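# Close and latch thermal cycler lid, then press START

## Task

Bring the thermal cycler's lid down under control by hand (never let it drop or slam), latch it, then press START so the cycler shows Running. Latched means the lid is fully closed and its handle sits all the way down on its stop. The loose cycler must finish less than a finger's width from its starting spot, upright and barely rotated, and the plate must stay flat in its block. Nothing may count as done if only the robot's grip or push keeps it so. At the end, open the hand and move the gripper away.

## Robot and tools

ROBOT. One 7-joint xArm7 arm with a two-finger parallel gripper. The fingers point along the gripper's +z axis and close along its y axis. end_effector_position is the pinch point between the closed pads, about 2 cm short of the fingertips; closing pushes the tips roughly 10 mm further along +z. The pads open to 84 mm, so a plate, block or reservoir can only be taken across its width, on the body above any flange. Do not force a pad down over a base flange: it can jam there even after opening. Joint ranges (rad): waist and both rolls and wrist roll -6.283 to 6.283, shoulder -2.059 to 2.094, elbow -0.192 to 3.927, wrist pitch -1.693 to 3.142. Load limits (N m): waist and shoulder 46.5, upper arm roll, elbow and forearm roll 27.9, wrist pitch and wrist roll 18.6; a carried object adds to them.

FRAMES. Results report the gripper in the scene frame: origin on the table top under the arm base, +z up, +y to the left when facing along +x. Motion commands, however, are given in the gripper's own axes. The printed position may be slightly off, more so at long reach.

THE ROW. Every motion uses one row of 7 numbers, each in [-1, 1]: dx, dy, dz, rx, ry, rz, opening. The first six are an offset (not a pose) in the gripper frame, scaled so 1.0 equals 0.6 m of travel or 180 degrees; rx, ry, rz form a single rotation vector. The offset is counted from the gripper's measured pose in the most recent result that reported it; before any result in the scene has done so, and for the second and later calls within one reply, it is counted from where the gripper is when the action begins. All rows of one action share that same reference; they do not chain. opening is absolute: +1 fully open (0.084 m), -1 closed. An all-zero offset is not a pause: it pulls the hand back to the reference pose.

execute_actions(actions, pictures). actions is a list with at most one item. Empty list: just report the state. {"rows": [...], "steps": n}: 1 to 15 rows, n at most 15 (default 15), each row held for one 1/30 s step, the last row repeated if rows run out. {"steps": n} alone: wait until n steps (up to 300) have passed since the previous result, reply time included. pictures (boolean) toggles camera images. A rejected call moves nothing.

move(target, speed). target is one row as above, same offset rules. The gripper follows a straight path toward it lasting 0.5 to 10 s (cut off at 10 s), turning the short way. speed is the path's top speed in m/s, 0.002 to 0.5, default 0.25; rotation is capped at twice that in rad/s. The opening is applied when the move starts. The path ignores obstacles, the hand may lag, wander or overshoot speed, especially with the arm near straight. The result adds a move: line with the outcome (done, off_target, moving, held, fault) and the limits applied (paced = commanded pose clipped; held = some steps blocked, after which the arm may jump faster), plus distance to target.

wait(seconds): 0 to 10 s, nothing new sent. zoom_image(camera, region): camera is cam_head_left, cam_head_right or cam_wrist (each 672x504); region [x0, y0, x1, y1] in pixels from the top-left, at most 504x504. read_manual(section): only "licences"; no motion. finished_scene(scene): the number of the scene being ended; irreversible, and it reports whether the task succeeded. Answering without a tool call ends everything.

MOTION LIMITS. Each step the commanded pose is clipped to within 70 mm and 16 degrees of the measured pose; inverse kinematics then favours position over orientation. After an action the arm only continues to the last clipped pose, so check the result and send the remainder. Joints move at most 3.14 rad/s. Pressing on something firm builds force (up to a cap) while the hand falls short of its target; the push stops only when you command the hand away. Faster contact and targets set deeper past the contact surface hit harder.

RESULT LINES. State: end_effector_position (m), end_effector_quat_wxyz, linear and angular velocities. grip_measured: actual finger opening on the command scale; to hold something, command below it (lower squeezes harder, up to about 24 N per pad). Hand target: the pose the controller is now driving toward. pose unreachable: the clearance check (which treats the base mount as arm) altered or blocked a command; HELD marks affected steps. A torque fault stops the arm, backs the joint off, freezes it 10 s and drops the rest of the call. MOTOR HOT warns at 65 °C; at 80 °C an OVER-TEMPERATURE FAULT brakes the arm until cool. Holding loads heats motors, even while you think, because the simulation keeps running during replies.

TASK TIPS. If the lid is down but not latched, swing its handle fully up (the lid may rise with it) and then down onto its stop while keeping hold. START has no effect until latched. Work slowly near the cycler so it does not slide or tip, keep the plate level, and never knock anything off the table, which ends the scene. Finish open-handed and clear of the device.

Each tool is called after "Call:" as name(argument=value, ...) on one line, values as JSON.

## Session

Call:
execute_actions(actions=[])

Scene clock: 0.00 s of 7800.00 s.
end_effector_position=(+0.1994, -0.0771, +0.3338) grip_measured=+1.00 end_effector_quat_wxyz=(-0.093, +0.838, +0.537, -0.027) end_effector_velocity=(-0.000, +0.000, +0.000) end_effector_angular_velocity=(-0.000, +0.001, +0.000)
Joint positions: [ 0.102 -0.866 -0.263  0.612 -0.113  1.603 -1.334  0.084]
Joint velocities: [-0.    -0.     0.001  0.     0.     0.001 -0.    -0.   ]
Motor temperatures (°C, as the motors report them): [37 38 38 34 40 45 40]
Hand target: +0.199, -0.077, +0.334; -0.093, +0.838, +0.537, -0.027

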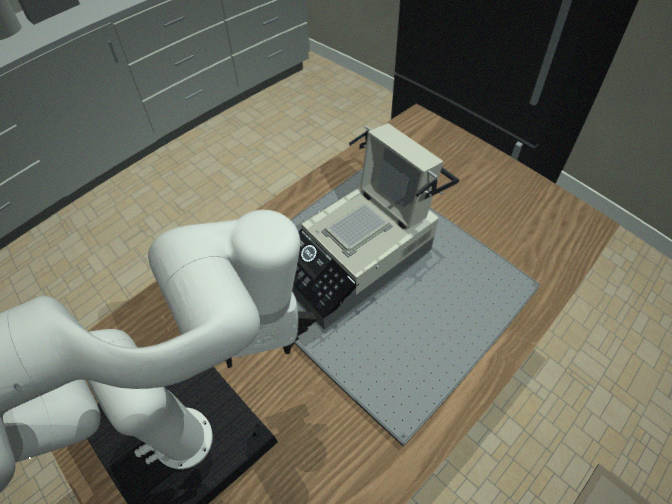

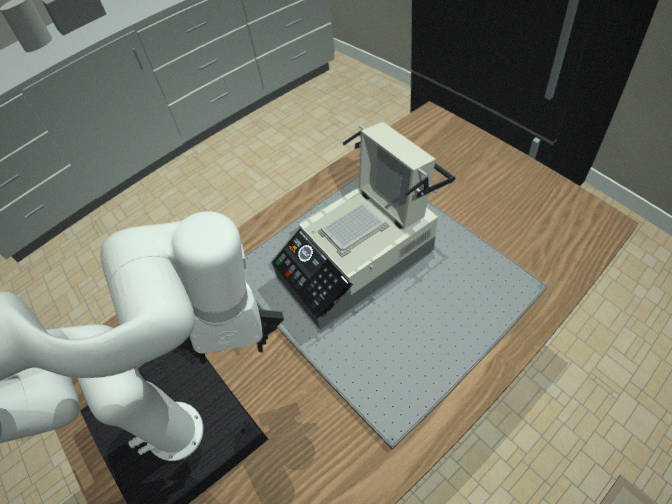

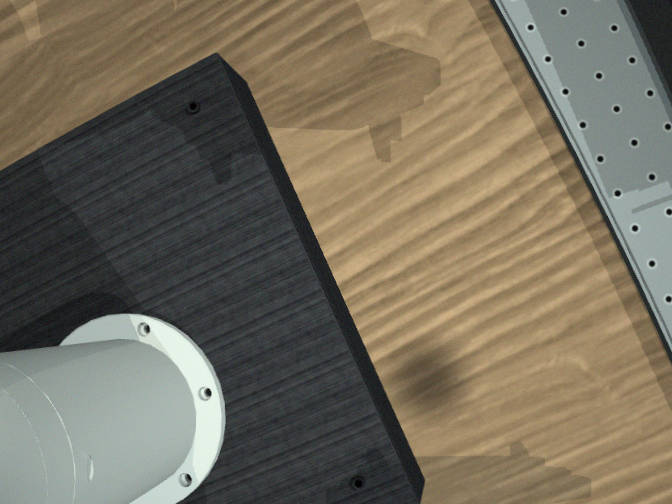

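Call:
move(target=[0.47,0.313,-0.372,-0.0626,0.0182,0.361,1], speed=0.4)

Scene clock: 4.63 s of 7800.00 s.
end_effector_position=(+0.5192, +0.0739, +0.5317) grip_measured=+1.00 end_effector_quat_wxyz=(-0.001, +1.000, +0.002, +0.000) end_effector_velocity=(+0.001, +0.000, +0.001) end_effector_angular_velocity=(-0.003, +0.012, -0.001)
Joint positions: [ 0.202  0.331  0.169  2.287 -0.078  1.937  0.187  0.084]
Joint velocities: [ 0.008  0.035 -0.001  0.058 -0.007  0.036  0.002 -0.   ]
Motor temperatures (°C, as the motors report them): [37 38 38 35 40 45 40]
Hand target: +0.519, +0.074, +0.532; -0.001, +1.000, +0.002, -0.000
Off the commanded pose: 0.002 m, 0 deg.
move: done

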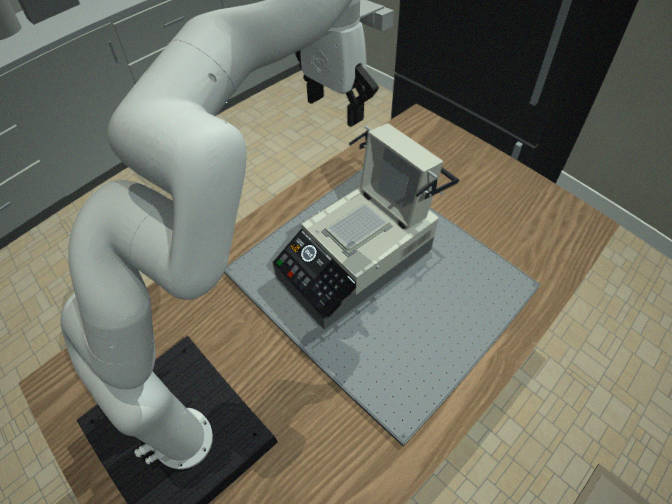

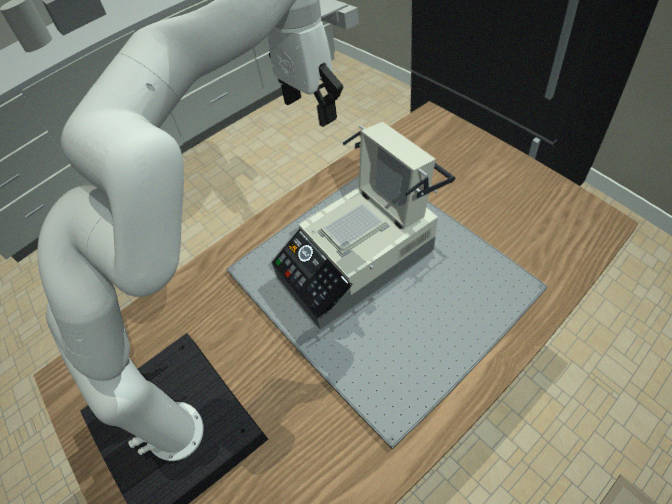

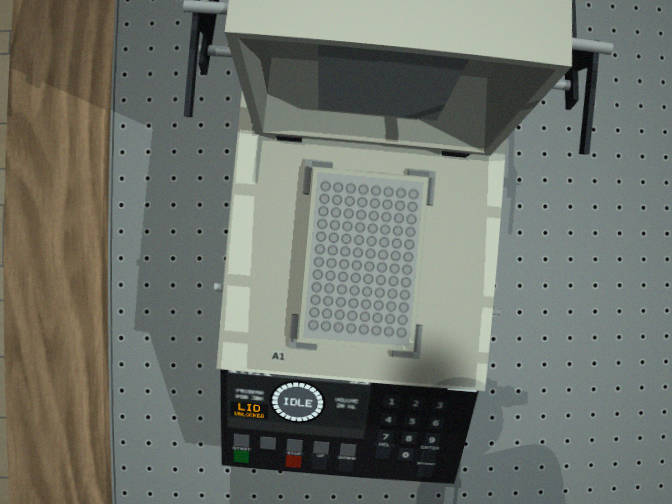

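Call:
move(target=[0.402,0.013,0.245,-0.117,0.106,-0.46,0], speed=0.3)

Scene clock: 10.07 s of 7800.00 s.
end_effector_position=(+0.7600, +0.0655, +0.3851) grip_measured=-0.01 end_effector_quat_wxyz=(+0.166, +0.721, +0.655, +0.152) end_effector_velocity=(+0.001, -0.001, -0.004) end_effector_angular_velocity=(-0.004, +0.008, +0.006)
Joint positions: [ 0.124  0.722  0.288  2.269 -0.35   1.113 -1.238  0.044]
Joint velocities: [ 0.     0.011 -0.     0.01  -0.     0.006 -0.01  -0.   ]
Motor temperatures (°C, as the motors report them): [37 38 38 35 40 45 40]
Hand target: +0.760, +0.065, +0.384; +0.166, +0.721, +0.655, +0.151
Off the commanded pose: 0.002 m, 0 deg.
move: done

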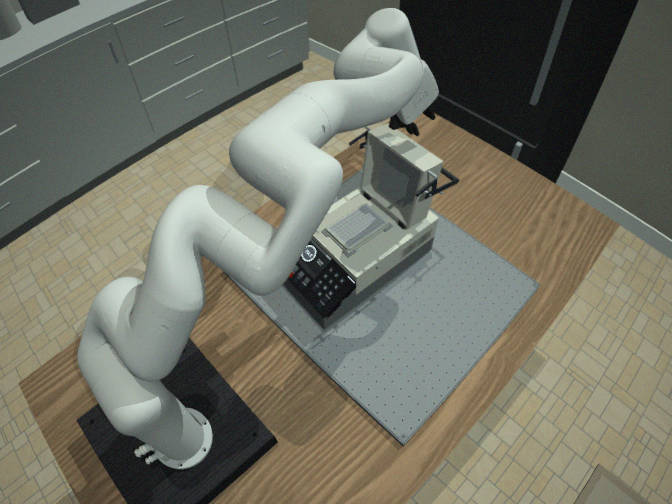

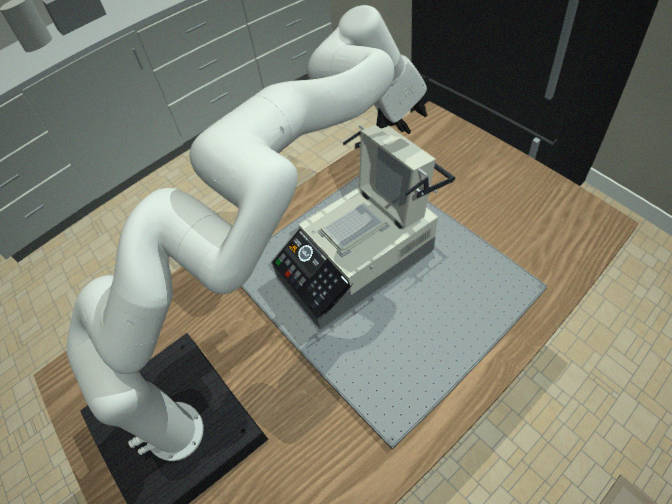

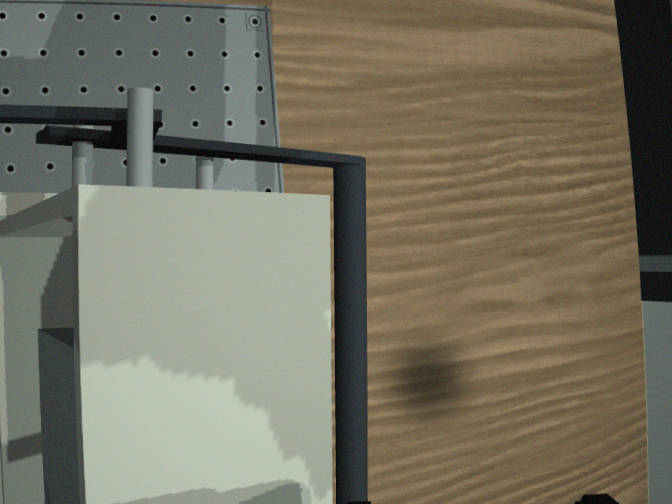

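Call:
move(target=[0,0.009,0.09,0,0,0,0], speed=0.08)

Call:
move(target=[0,-0.02,0.01,0,0,0,1], speed=0.05)

Scene clock: 12.80 s of 7800.00 s.
end_effector_position=(+0.7882, +0.0624, +0.3396) grip_measured=-0.01 end_effector_quat_wxyz=(+0.166, +0.722, +0.655, +0.152) end_effector_velocity=(+0.000, -0.000, -0.005) end_effector_angular_velocity=(-0.000, +0.007, -0.000)
Joint positions: [ 0.147  0.882  0.272  2.416 -0.363  1.094 -1.254  0.044]
Joint velocities: [ 0.002  0.012 -0.001  0.012  0.001  0.006 -0.002 -0.   ]
Motor temperatures (°C, as the motors report them): [37 39 38 36 40 45 40]
Hand target: +0.788, +0.062, +0.339; +0.166, +0.722, +0.655, +0.152
Off the commanded pose: 0.001 m, 0 deg.
move: done

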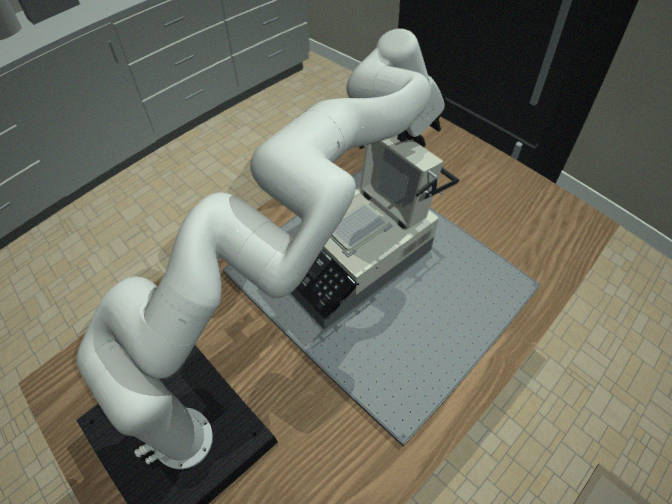

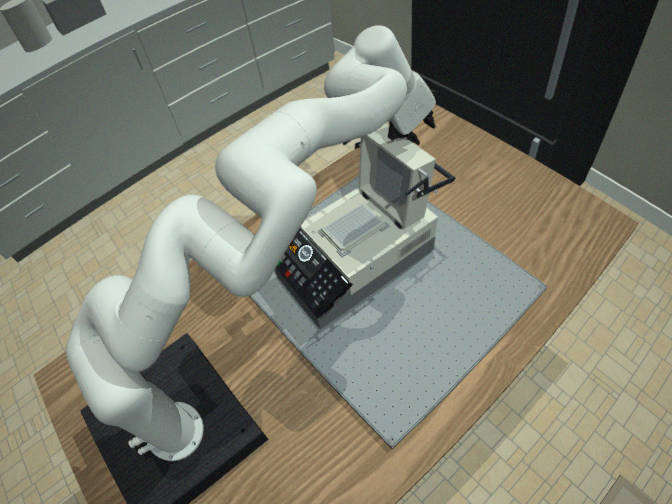

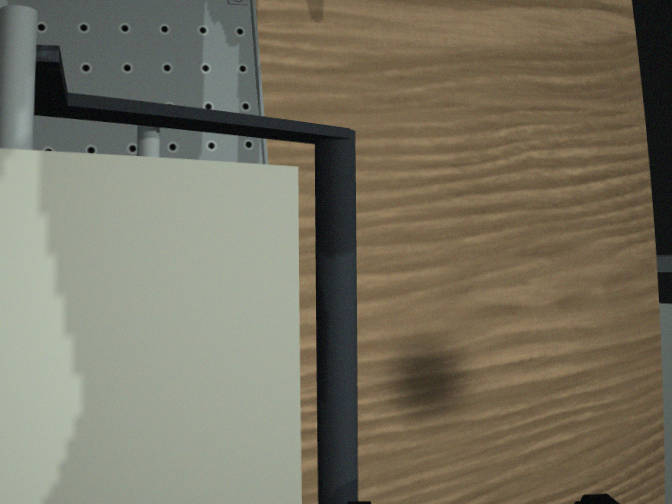

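Scene clock: 13.50 s of 7800.00 s.
end_effector_position=(+0.7815, +0.0630, +0.3347) grip_measured=+1.00 end_effector_quat_wxyz=(+0.169, +0.721, +0.653, +0.156) end_effector_velocity=(-0.002, +0.000, -0.003) end_effector_angular_velocity=(+0.001, -0.005, +0.001)
Joint positions: [ 0.121  0.806  0.277  2.263 -0.367  1.013 -1.228  0.084]
Joint velocities: [-0.008 -0.021  0.002 -0.046 -0.002 -0.029  0.007 -0.   ]
Motor temperatures (°C, as the motors report them): [37 39 38 36 40 45 40]
Hand target: +0.780, +0.063, +0.329; +0.166, +0.722, +0.655, +0.152
Off the commanded pose: 0.006 m, 1 deg.
move: off_target

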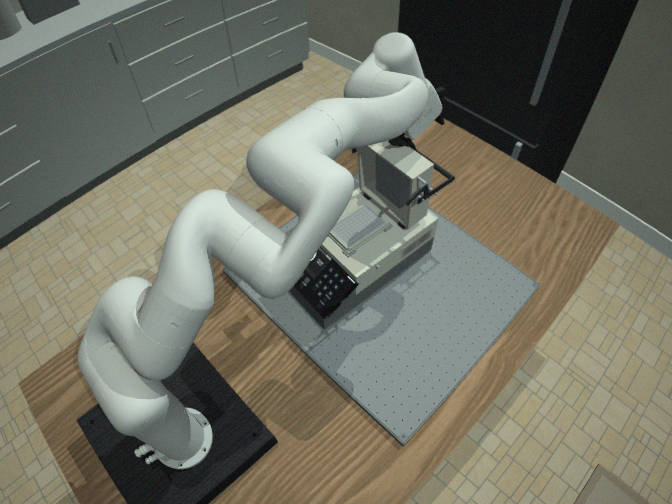

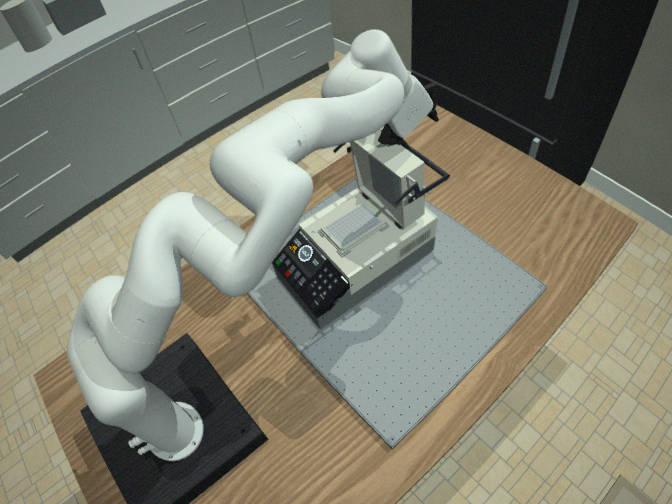

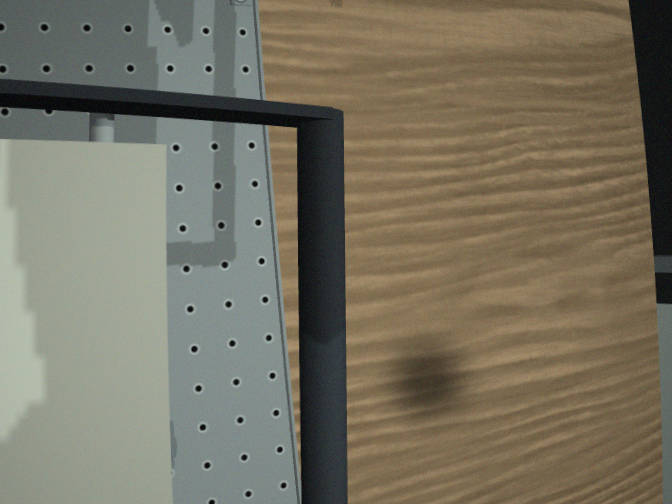

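Hooked the same way as before; repeating the pull.

Call:
move(target=[0,-0.06,-0.012,0.055,0,0,1], speed=0.06)

Call:
move(target=[0,-0.05,-0.017,0.045,0,0,1], speed=0.06)

Scene clock: 16.13 s of 7800.00 s.
end_effector_position=(+0.7470, +0.0661, +0.3284) grip_measured=+1.00 end_effector_quat_wxyz=(+0.108, +0.733, +0.664, +0.102) end_effector_velocity=(-0.001, -0.000, -0.000) end_effector_angular_velocity=(+0.001, +0.008, -0.000)
Joint positions: [ 0.129  0.823  0.295  2.348 -0.319  1.24  -1.259  0.084]
Joint velocities: [ 0.001  0.003 -0.     0.008  0.002  0.012 -0.002  0.   ]
Motor temperatures (°C, as the motors report them): [37 39 38 36 40 45 40]
Hand target: +0.746, +0.067, +0.325; +0.106, +0.733, +0.664, +0.099
Off the commanded pose: 0.003 m, 0 deg.
move: done

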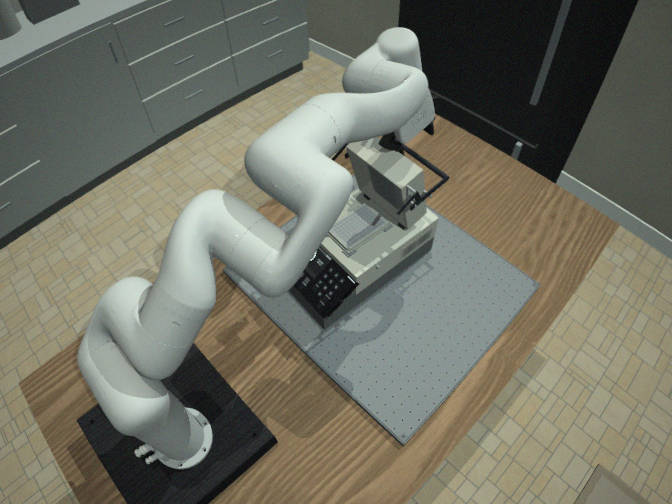

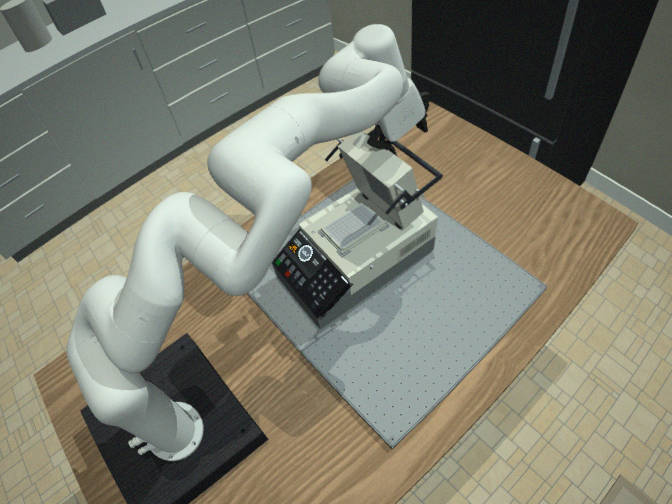

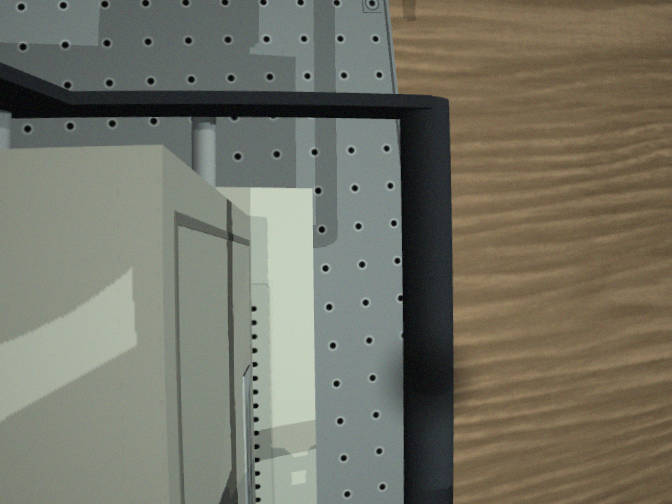

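Scene clock: 17.60 s of 7800.00 s.
end_effector_position=(+0.7156, +0.0694, +0.3292) grip_measured=+1.00 end_effector_quat_wxyz=(+0.056, +0.739, +0.669, +0.055) end_effector_velocity=(-0.002, +0.000, +0.001) end_effector_angular_velocity=(+0.001, +0.009, -0.000)
Joint positions: [ 0.15   0.866  0.3    2.479 -0.286  1.46  -1.28   0.084]
Joint velocities: [ 0.005  0.013 -0.001  0.03   0.001  0.025 -0.003  0.   ]
Motor temperatures (°C, as the motors report them): [37 39 38 36 40 45 40]
Hand target: +0.715, +0.069, +0.329; +0.056, +0.739, +0.669, +0.055
Off the commanded pose: 0.000 m, 0 deg.
move: done

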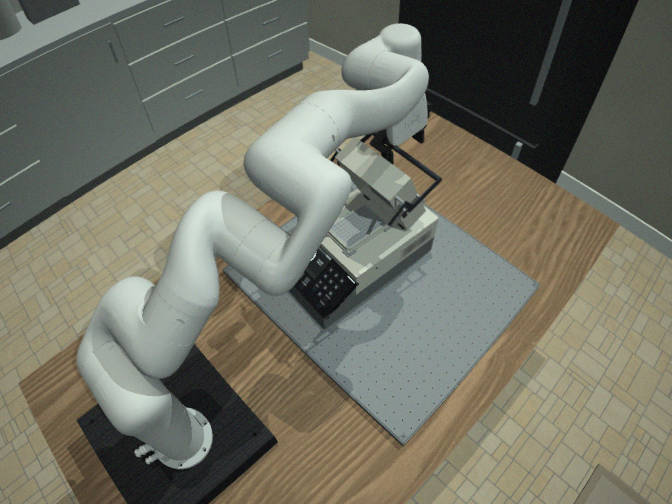

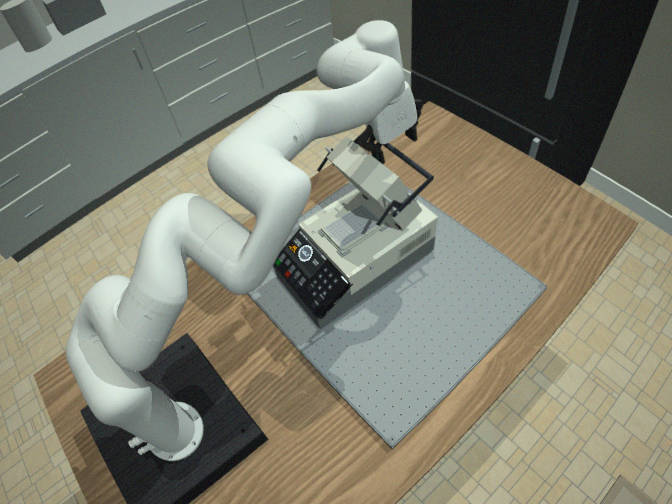

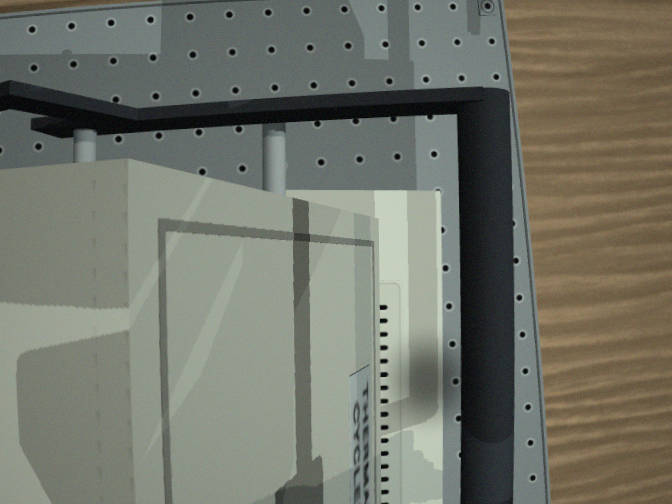

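Call:
move(target=[0,-0.012,0.052,0,0,0,1], speed=0.04)

Call:
move(target=[0,0,0,0,0,0,-1])

Scene clock: 19.47 s of 7800.00 s.
end_effector_position=(+0.7133, +0.0697, +0.2972) grip_measured=+1.00 end_effector_quat_wxyz=(+0.056, +0.739, +0.669, +0.055) end_effector_velocity=(+0.001, -0.000, -0.000) end_effector_angular_velocity=(+0.000, -0.006, -0.001)
Joint positions: [ 0.111  0.799  0.31   2.265 -0.283  1.32  -1.257  0.084]
Joint velocities: [-0.003 -0.006  0.001 -0.012 -0.001 -0.013  0.002  0.   ]
Motor temperatures (°C, as the motors report them): [37 39 38 36 40 45 40]
Hand target: +0.713, +0.070, +0.297; +0.056, +0.739, +0.669, +0.055
Off the commanded pose: 0.000 m, 0 deg.
move: done

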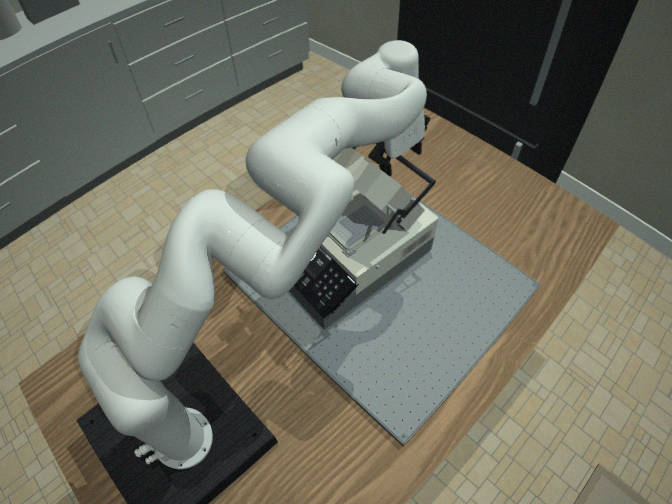

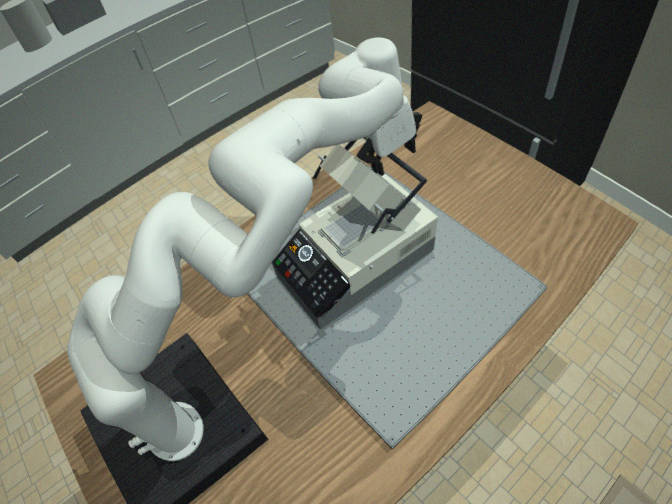

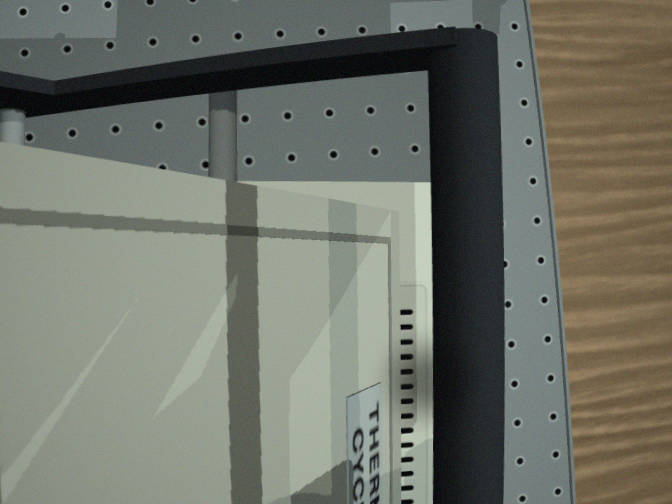

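Scene clock: 20.03 s of 7800.00 s.
end_effector_position=(+0.7134, +0.0697, +0.2974) grip_measured=-0.74 end_effector_quat_wxyz=(+0.056, +0.739, +0.669, +0.055) end_effector_velocity=(-0.001, -0.000, -0.000) end_effector_angular_velocity=(+0.000, +0.003, -0.002)
Joint positions: [ 0.111  0.799  0.31   2.265 -0.283  1.32  -1.257  0.012]
Joint velocities: [-0.    -0.     0.    -0.     0.     0.003  0.002  0.   ]
Motor temperatures (°C, as the motors report them): [37 39 38 36 40 45 40]
Hand target: +0.713, +0.070, +0.297; +0.056, +0.739, +0.669, +0.055
Off the commanded pose: 0.000 m, 0 deg.
move: done

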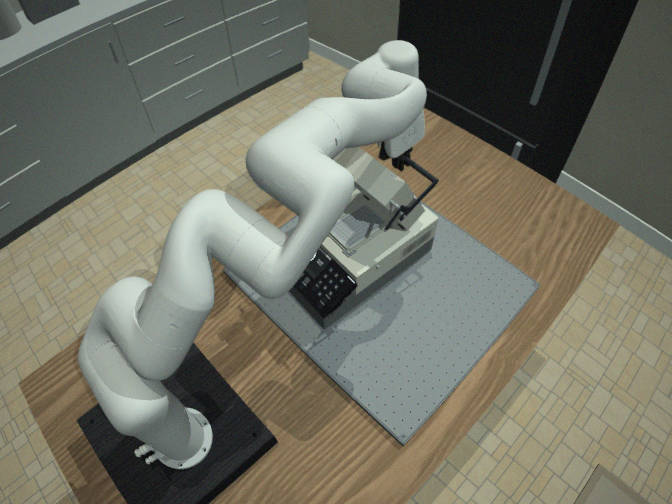

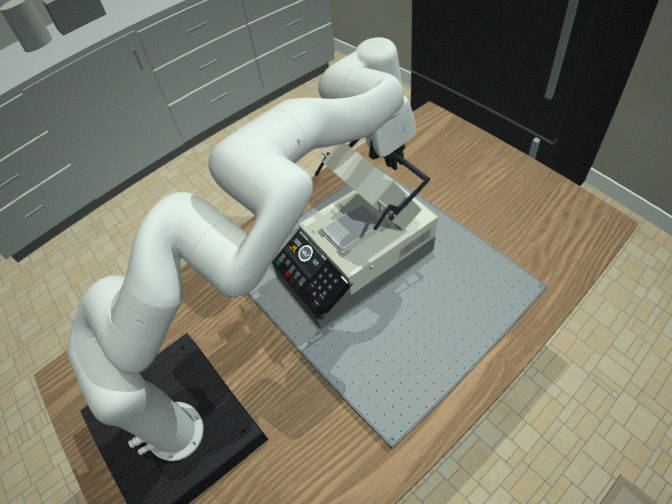

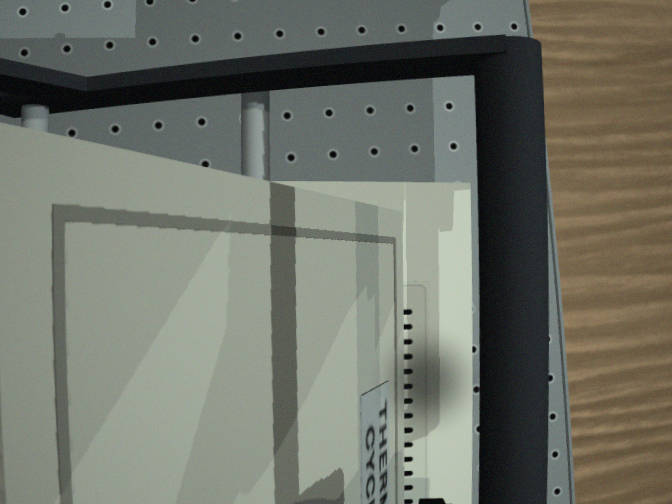

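Call:
move(target=[0,-0.093,-0.029,0,0,0,-1], speed=0.05)

Call:
move(target=[0,-0.073,0.002,0,0,0,-1], speed=0.05)

Call:
move(target=[0,-0.067,0.018,0,0,0,-1], speed=0.04)

Scene clock: 24.93 s of 7800.00 s.
end_effector_position=(+0.6561, +0.0754, +0.3058) grip_measured=-0.74 end_effector_quat_wxyz=(+0.056, +0.739, +0.669, +0.054) end_effector_velocity=(-0.002, +0.000, +0.000) end_effector_angular_velocity=(+0.000, -0.000, +0.000)
Joint positions: [ 0.033  0.513  0.343  1.817 -0.242  1.162 -1.217  0.012]
Joint velocities: [-0.002 -0.01   0.    -0.015  0.003 -0.006  0.001  0.   ]
Motor temperatures (°C, as the motors report them): [37 39 38 36 40 45 40]
Hand target: +0.656, +0.076, +0.306; +0.056, +0.739, +0.669, +0.055
Off the commanded pose: 0.000 m, 0 deg.
After step 90, 0.40 s passed at rest.
move: done

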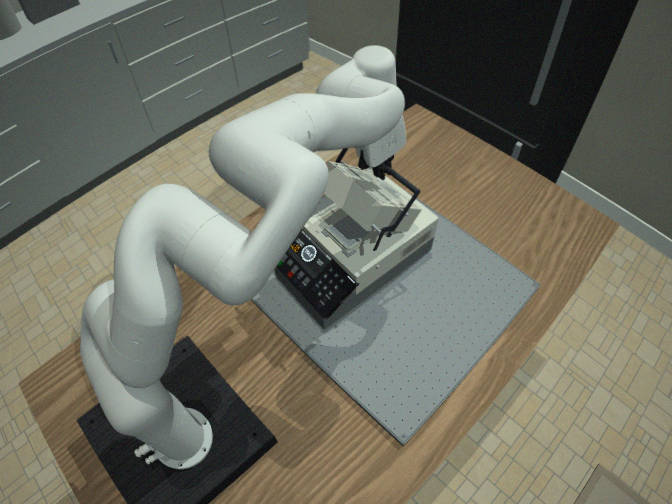

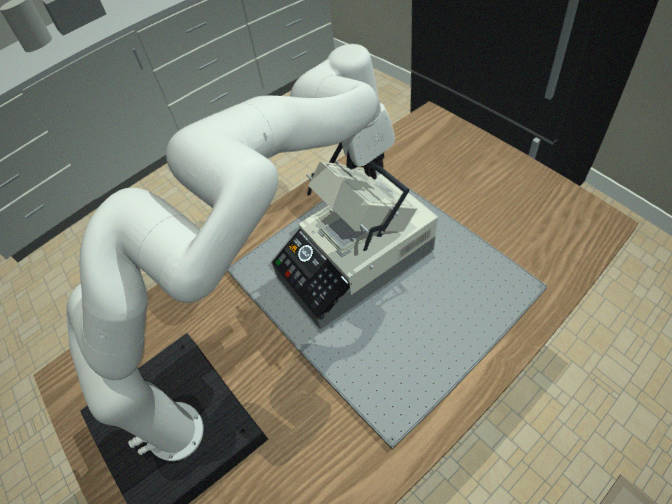

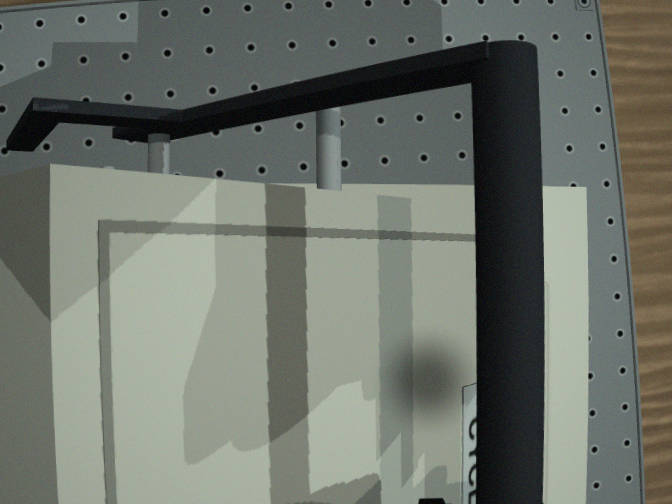

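Scene clock: 26.13 s of 7800.00 s.
end_effector_position=(+0.6134, +0.0795, +0.2977) grip_measured=-0.74 end_effector_quat_wxyz=(+0.056, +0.739, +0.669, +0.054) end_effector_velocity=(-0.001, +0.000, +0.001) end_effector_angular_velocity=(+0.000, -0.005, +0.000)
Joint positions: [-0.003  0.354  0.359  1.56  -0.206  1.06  -1.204  0.012]
Joint velocities: [-0.002 -0.008  0.001 -0.01   0.001 -0.007 -0.    -0.   ]
Motor temperatures (°C, as the motors report them): [37 39 38 36 40 45 40]
Hand target: +0.613, +0.080, +0.298; +0.056, +0.739, +0.669, +0.054
Off the commanded pose: 0.000 m, 0 deg.
move: done

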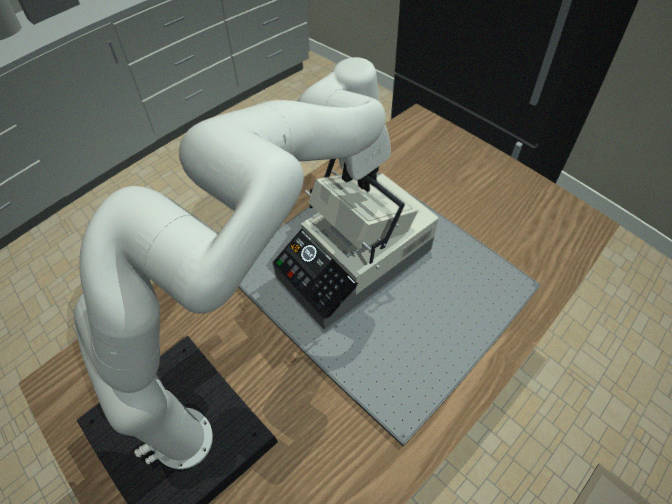

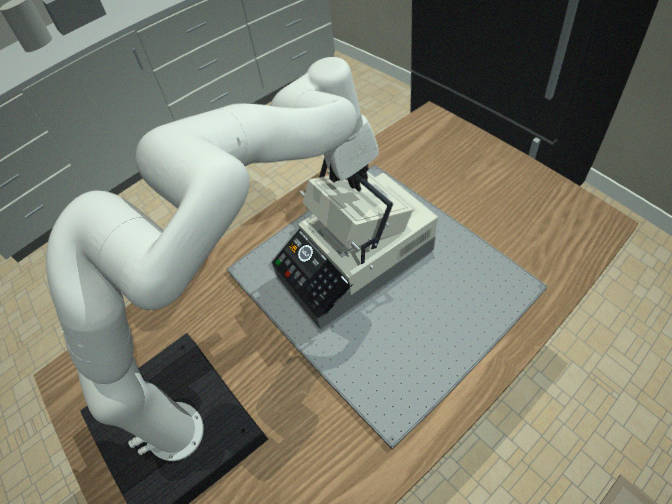

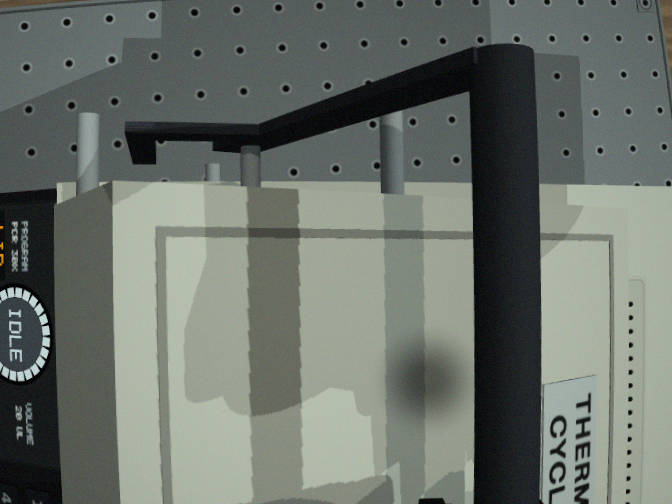

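Scene clock: 27.47 s of 7800.00 s.
end_effector_position=(+0.5758, +0.0831, +0.2808) grip_measured=-0.74 end_effector_quat_wxyz=(+0.056, +0.739, +0.669, +0.054) end_effector_velocity=(-0.001, +0.000, +0.000) end_effector_angular_velocity=(+0.002, -0.004, -0.000)
Joint positions: [-0.024  0.237  0.37   1.351 -0.175  0.963 -1.197  0.012]
Joint velocities: [-0.001 -0.006  0.001 -0.009  0.003 -0.007 -0.    -0.   ]
Motor temperatures (°C, as the motors report them): [37 39 38 36 40 45 40]
Hand target: +0.576, +0.083, +0.281; +0.056, +0.739, +0.669, +0.054
Off the commanded pose: 0.000 m, 0 deg.
move: done

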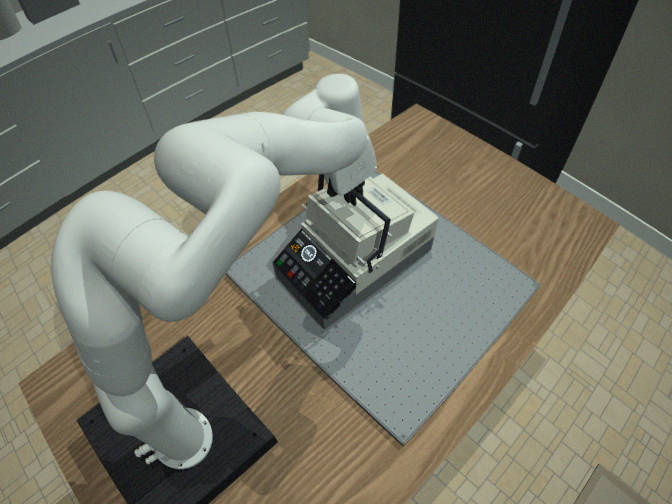

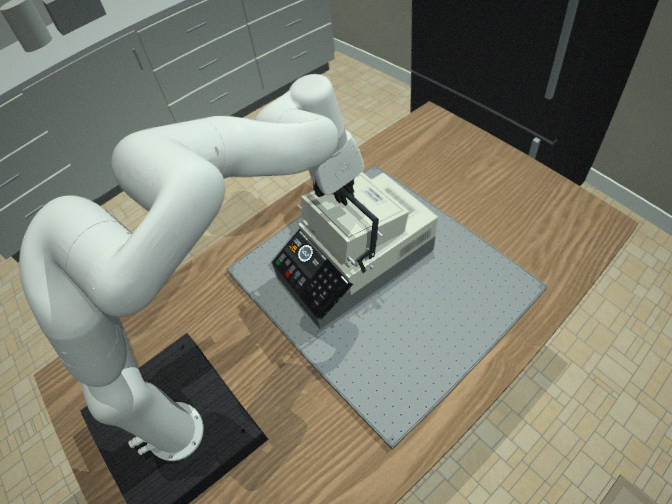

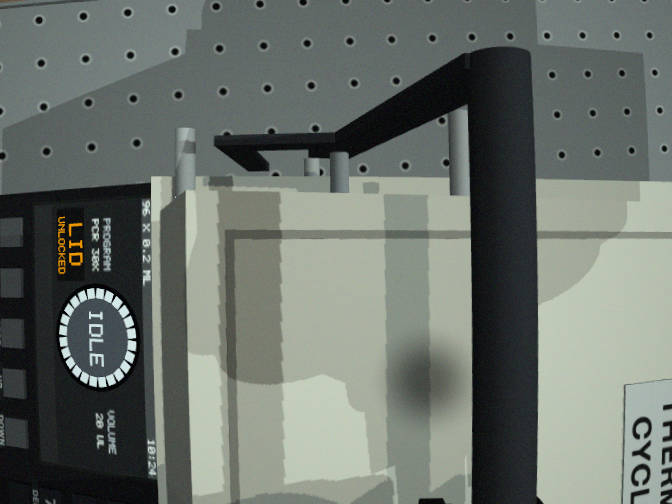

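Call:
move(target=[0,-0.046,0.022,0,0,0,-1], speed=0.025)

Call:
move(target=[0,-0.035,0.009,0,0,0,-1], speed=0.03)

Call:
move(target=[0,-0.054,0.012,0,0,0,-1], speed=0.04)

Scene clock: 30.03 s of 7800.00 s.
end_effector_position=(+0.5515, +0.0856, +0.2650) grip_measured=-0.74 end_effector_quat_wxyz=(+0.057, +0.739, +0.669, +0.055) end_effector_velocity=(-0.001, +0.001, -0.002) end_effector_angular_velocity=(-0.000, +0.002, +0.001)
Joint positions: [-0.032  0.17   0.375  1.217 -0.157  0.889 -1.192  0.012]
Joint velocities: [-0.    -0.001  0.001 -0.005  0.    -0.002  0.     0.   ]
Motor temperatures (°C, as the motors report them): [37 39 38 37 40 45 40]
Hand target: +0.551, +0.086, +0.264; +0.056, +0.739, +0.669, +0.054
Off the commanded pose: 0.002 m, 0 deg.
move: done

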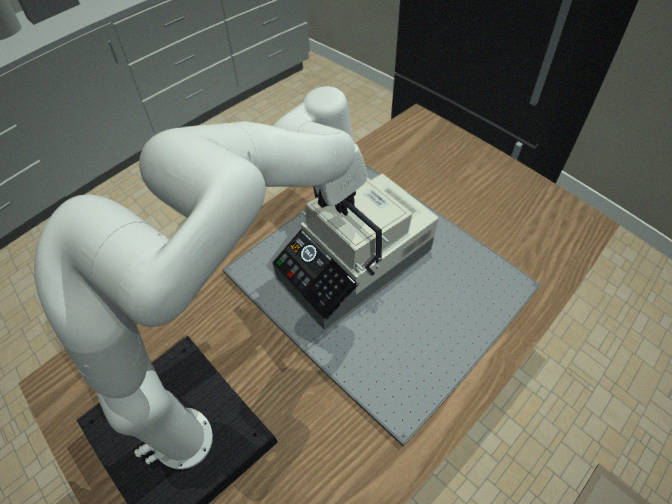

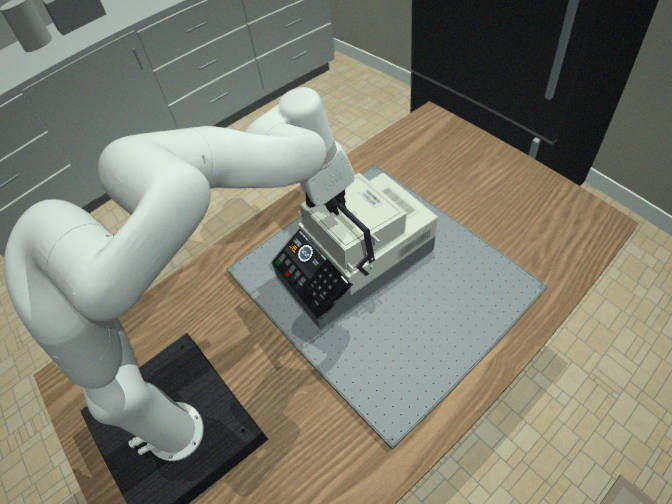

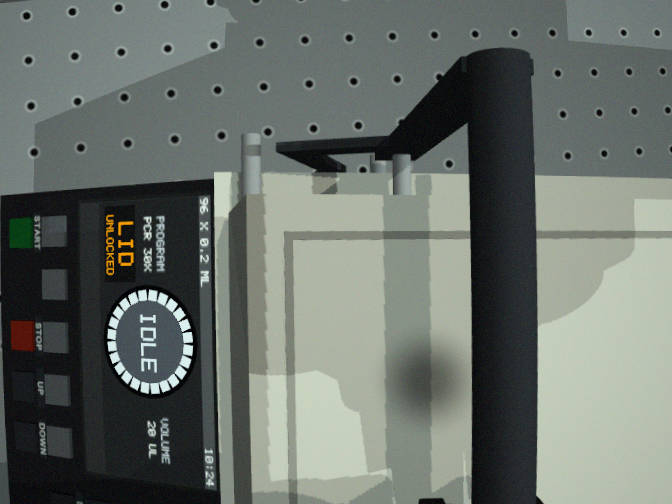

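Scene clock: 31.07 s of 7800.00 s.
end_effector_position=(+0.5318, +0.0876, +0.2566) grip_measured=-0.74 end_effector_quat_wxyz=(+0.057, +0.739, +0.669, +0.055) end_effector_velocity=(-0.001, -0.001, -0.001) end_effector_angular_velocity=(+0.001, -0.000, -0.001)
Joint positions: [-0.035  0.116  0.38   1.126 -0.139  0.847 -1.191  0.012]
Joint velocities: [-0.001 -0.002 -0.    -0.006  0.001 -0.005 -0.    -0.   ]
Motor temperatures (°C, as the motors report them): [37 39 38 37 40 45 40]
Hand target: +0.532, +0.088, +0.256; +0.057, +0.739, +0.669, +0.055
Off the commanded pose: 0.000 m, 0 deg.
move: done

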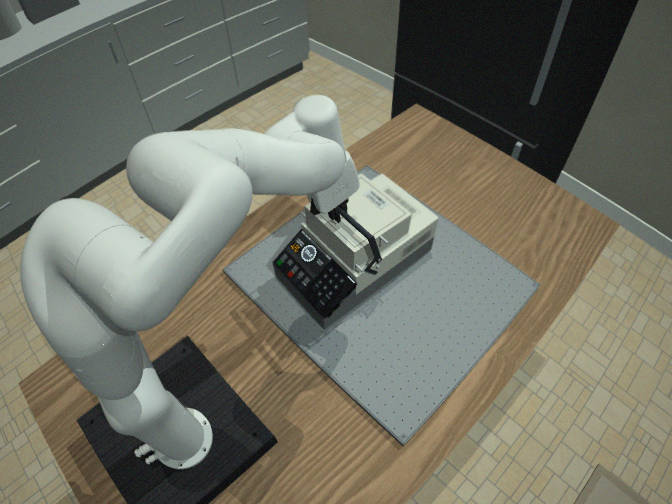

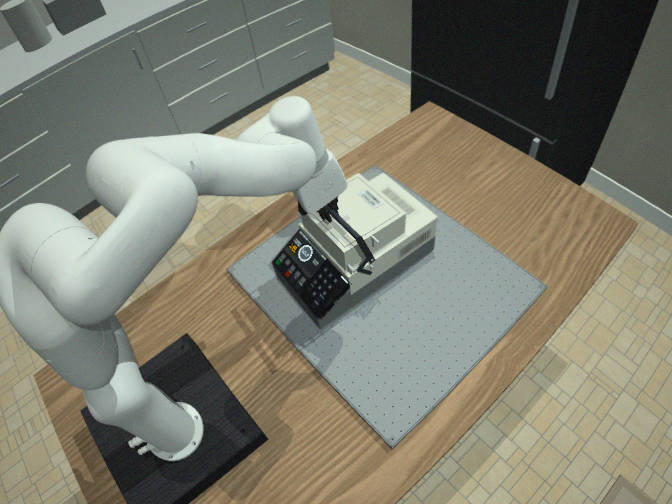

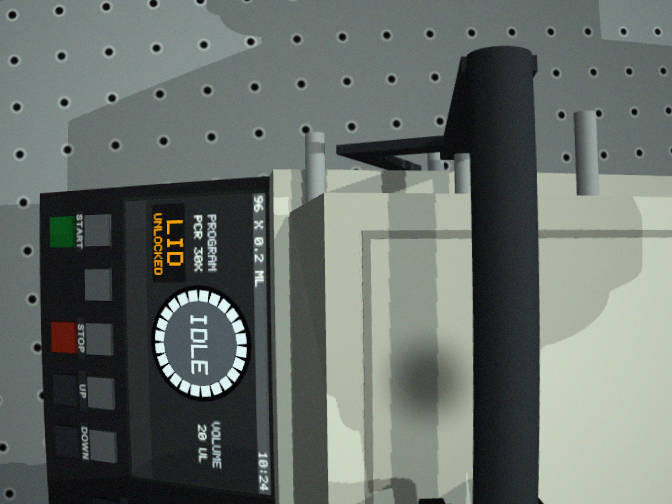

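Scene clock: 32.20 s of 7800.00 s.
end_effector_position=(+0.5012, +0.0903, +0.2426) grip_measured=-0.74 end_effector_quat_wxyz=(+0.056, +0.740, +0.668, +0.054) end_effector_velocity=(-0.002, +0.001, +0.001) end_effector_angular_velocity=(-0.000, -0.001, +0.001)
Joint positions: [-0.034  0.037  0.386  0.992 -0.108  0.787 -1.193  0.012]
Joint velocities: [ 0.002 -0.008  0.001 -0.007  0.003 -0.001 -0.001  0.   ]
Motor temperatures (°C, as the motors report them): [37 39 38 36 40 45 40]
Hand target: +0.501, +0.091, +0.244; +0.057, +0.739, +0.669, +0.055
Off the commanded pose: 0.002 m, 0 deg.
move: done

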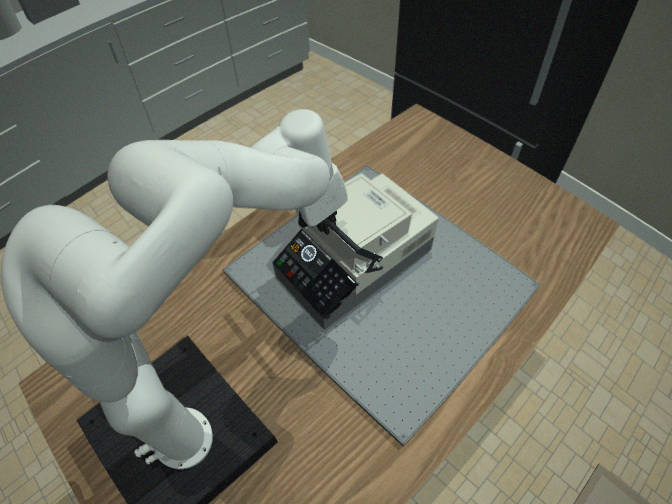

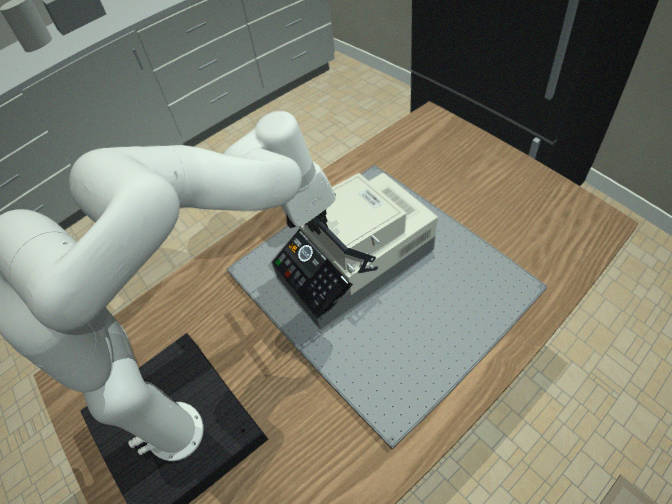

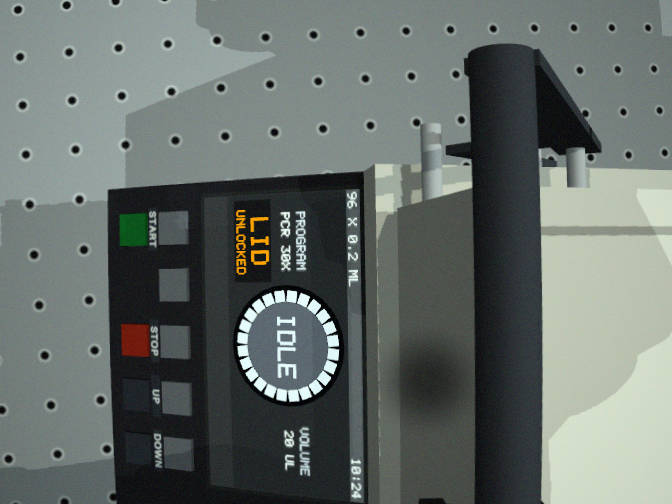

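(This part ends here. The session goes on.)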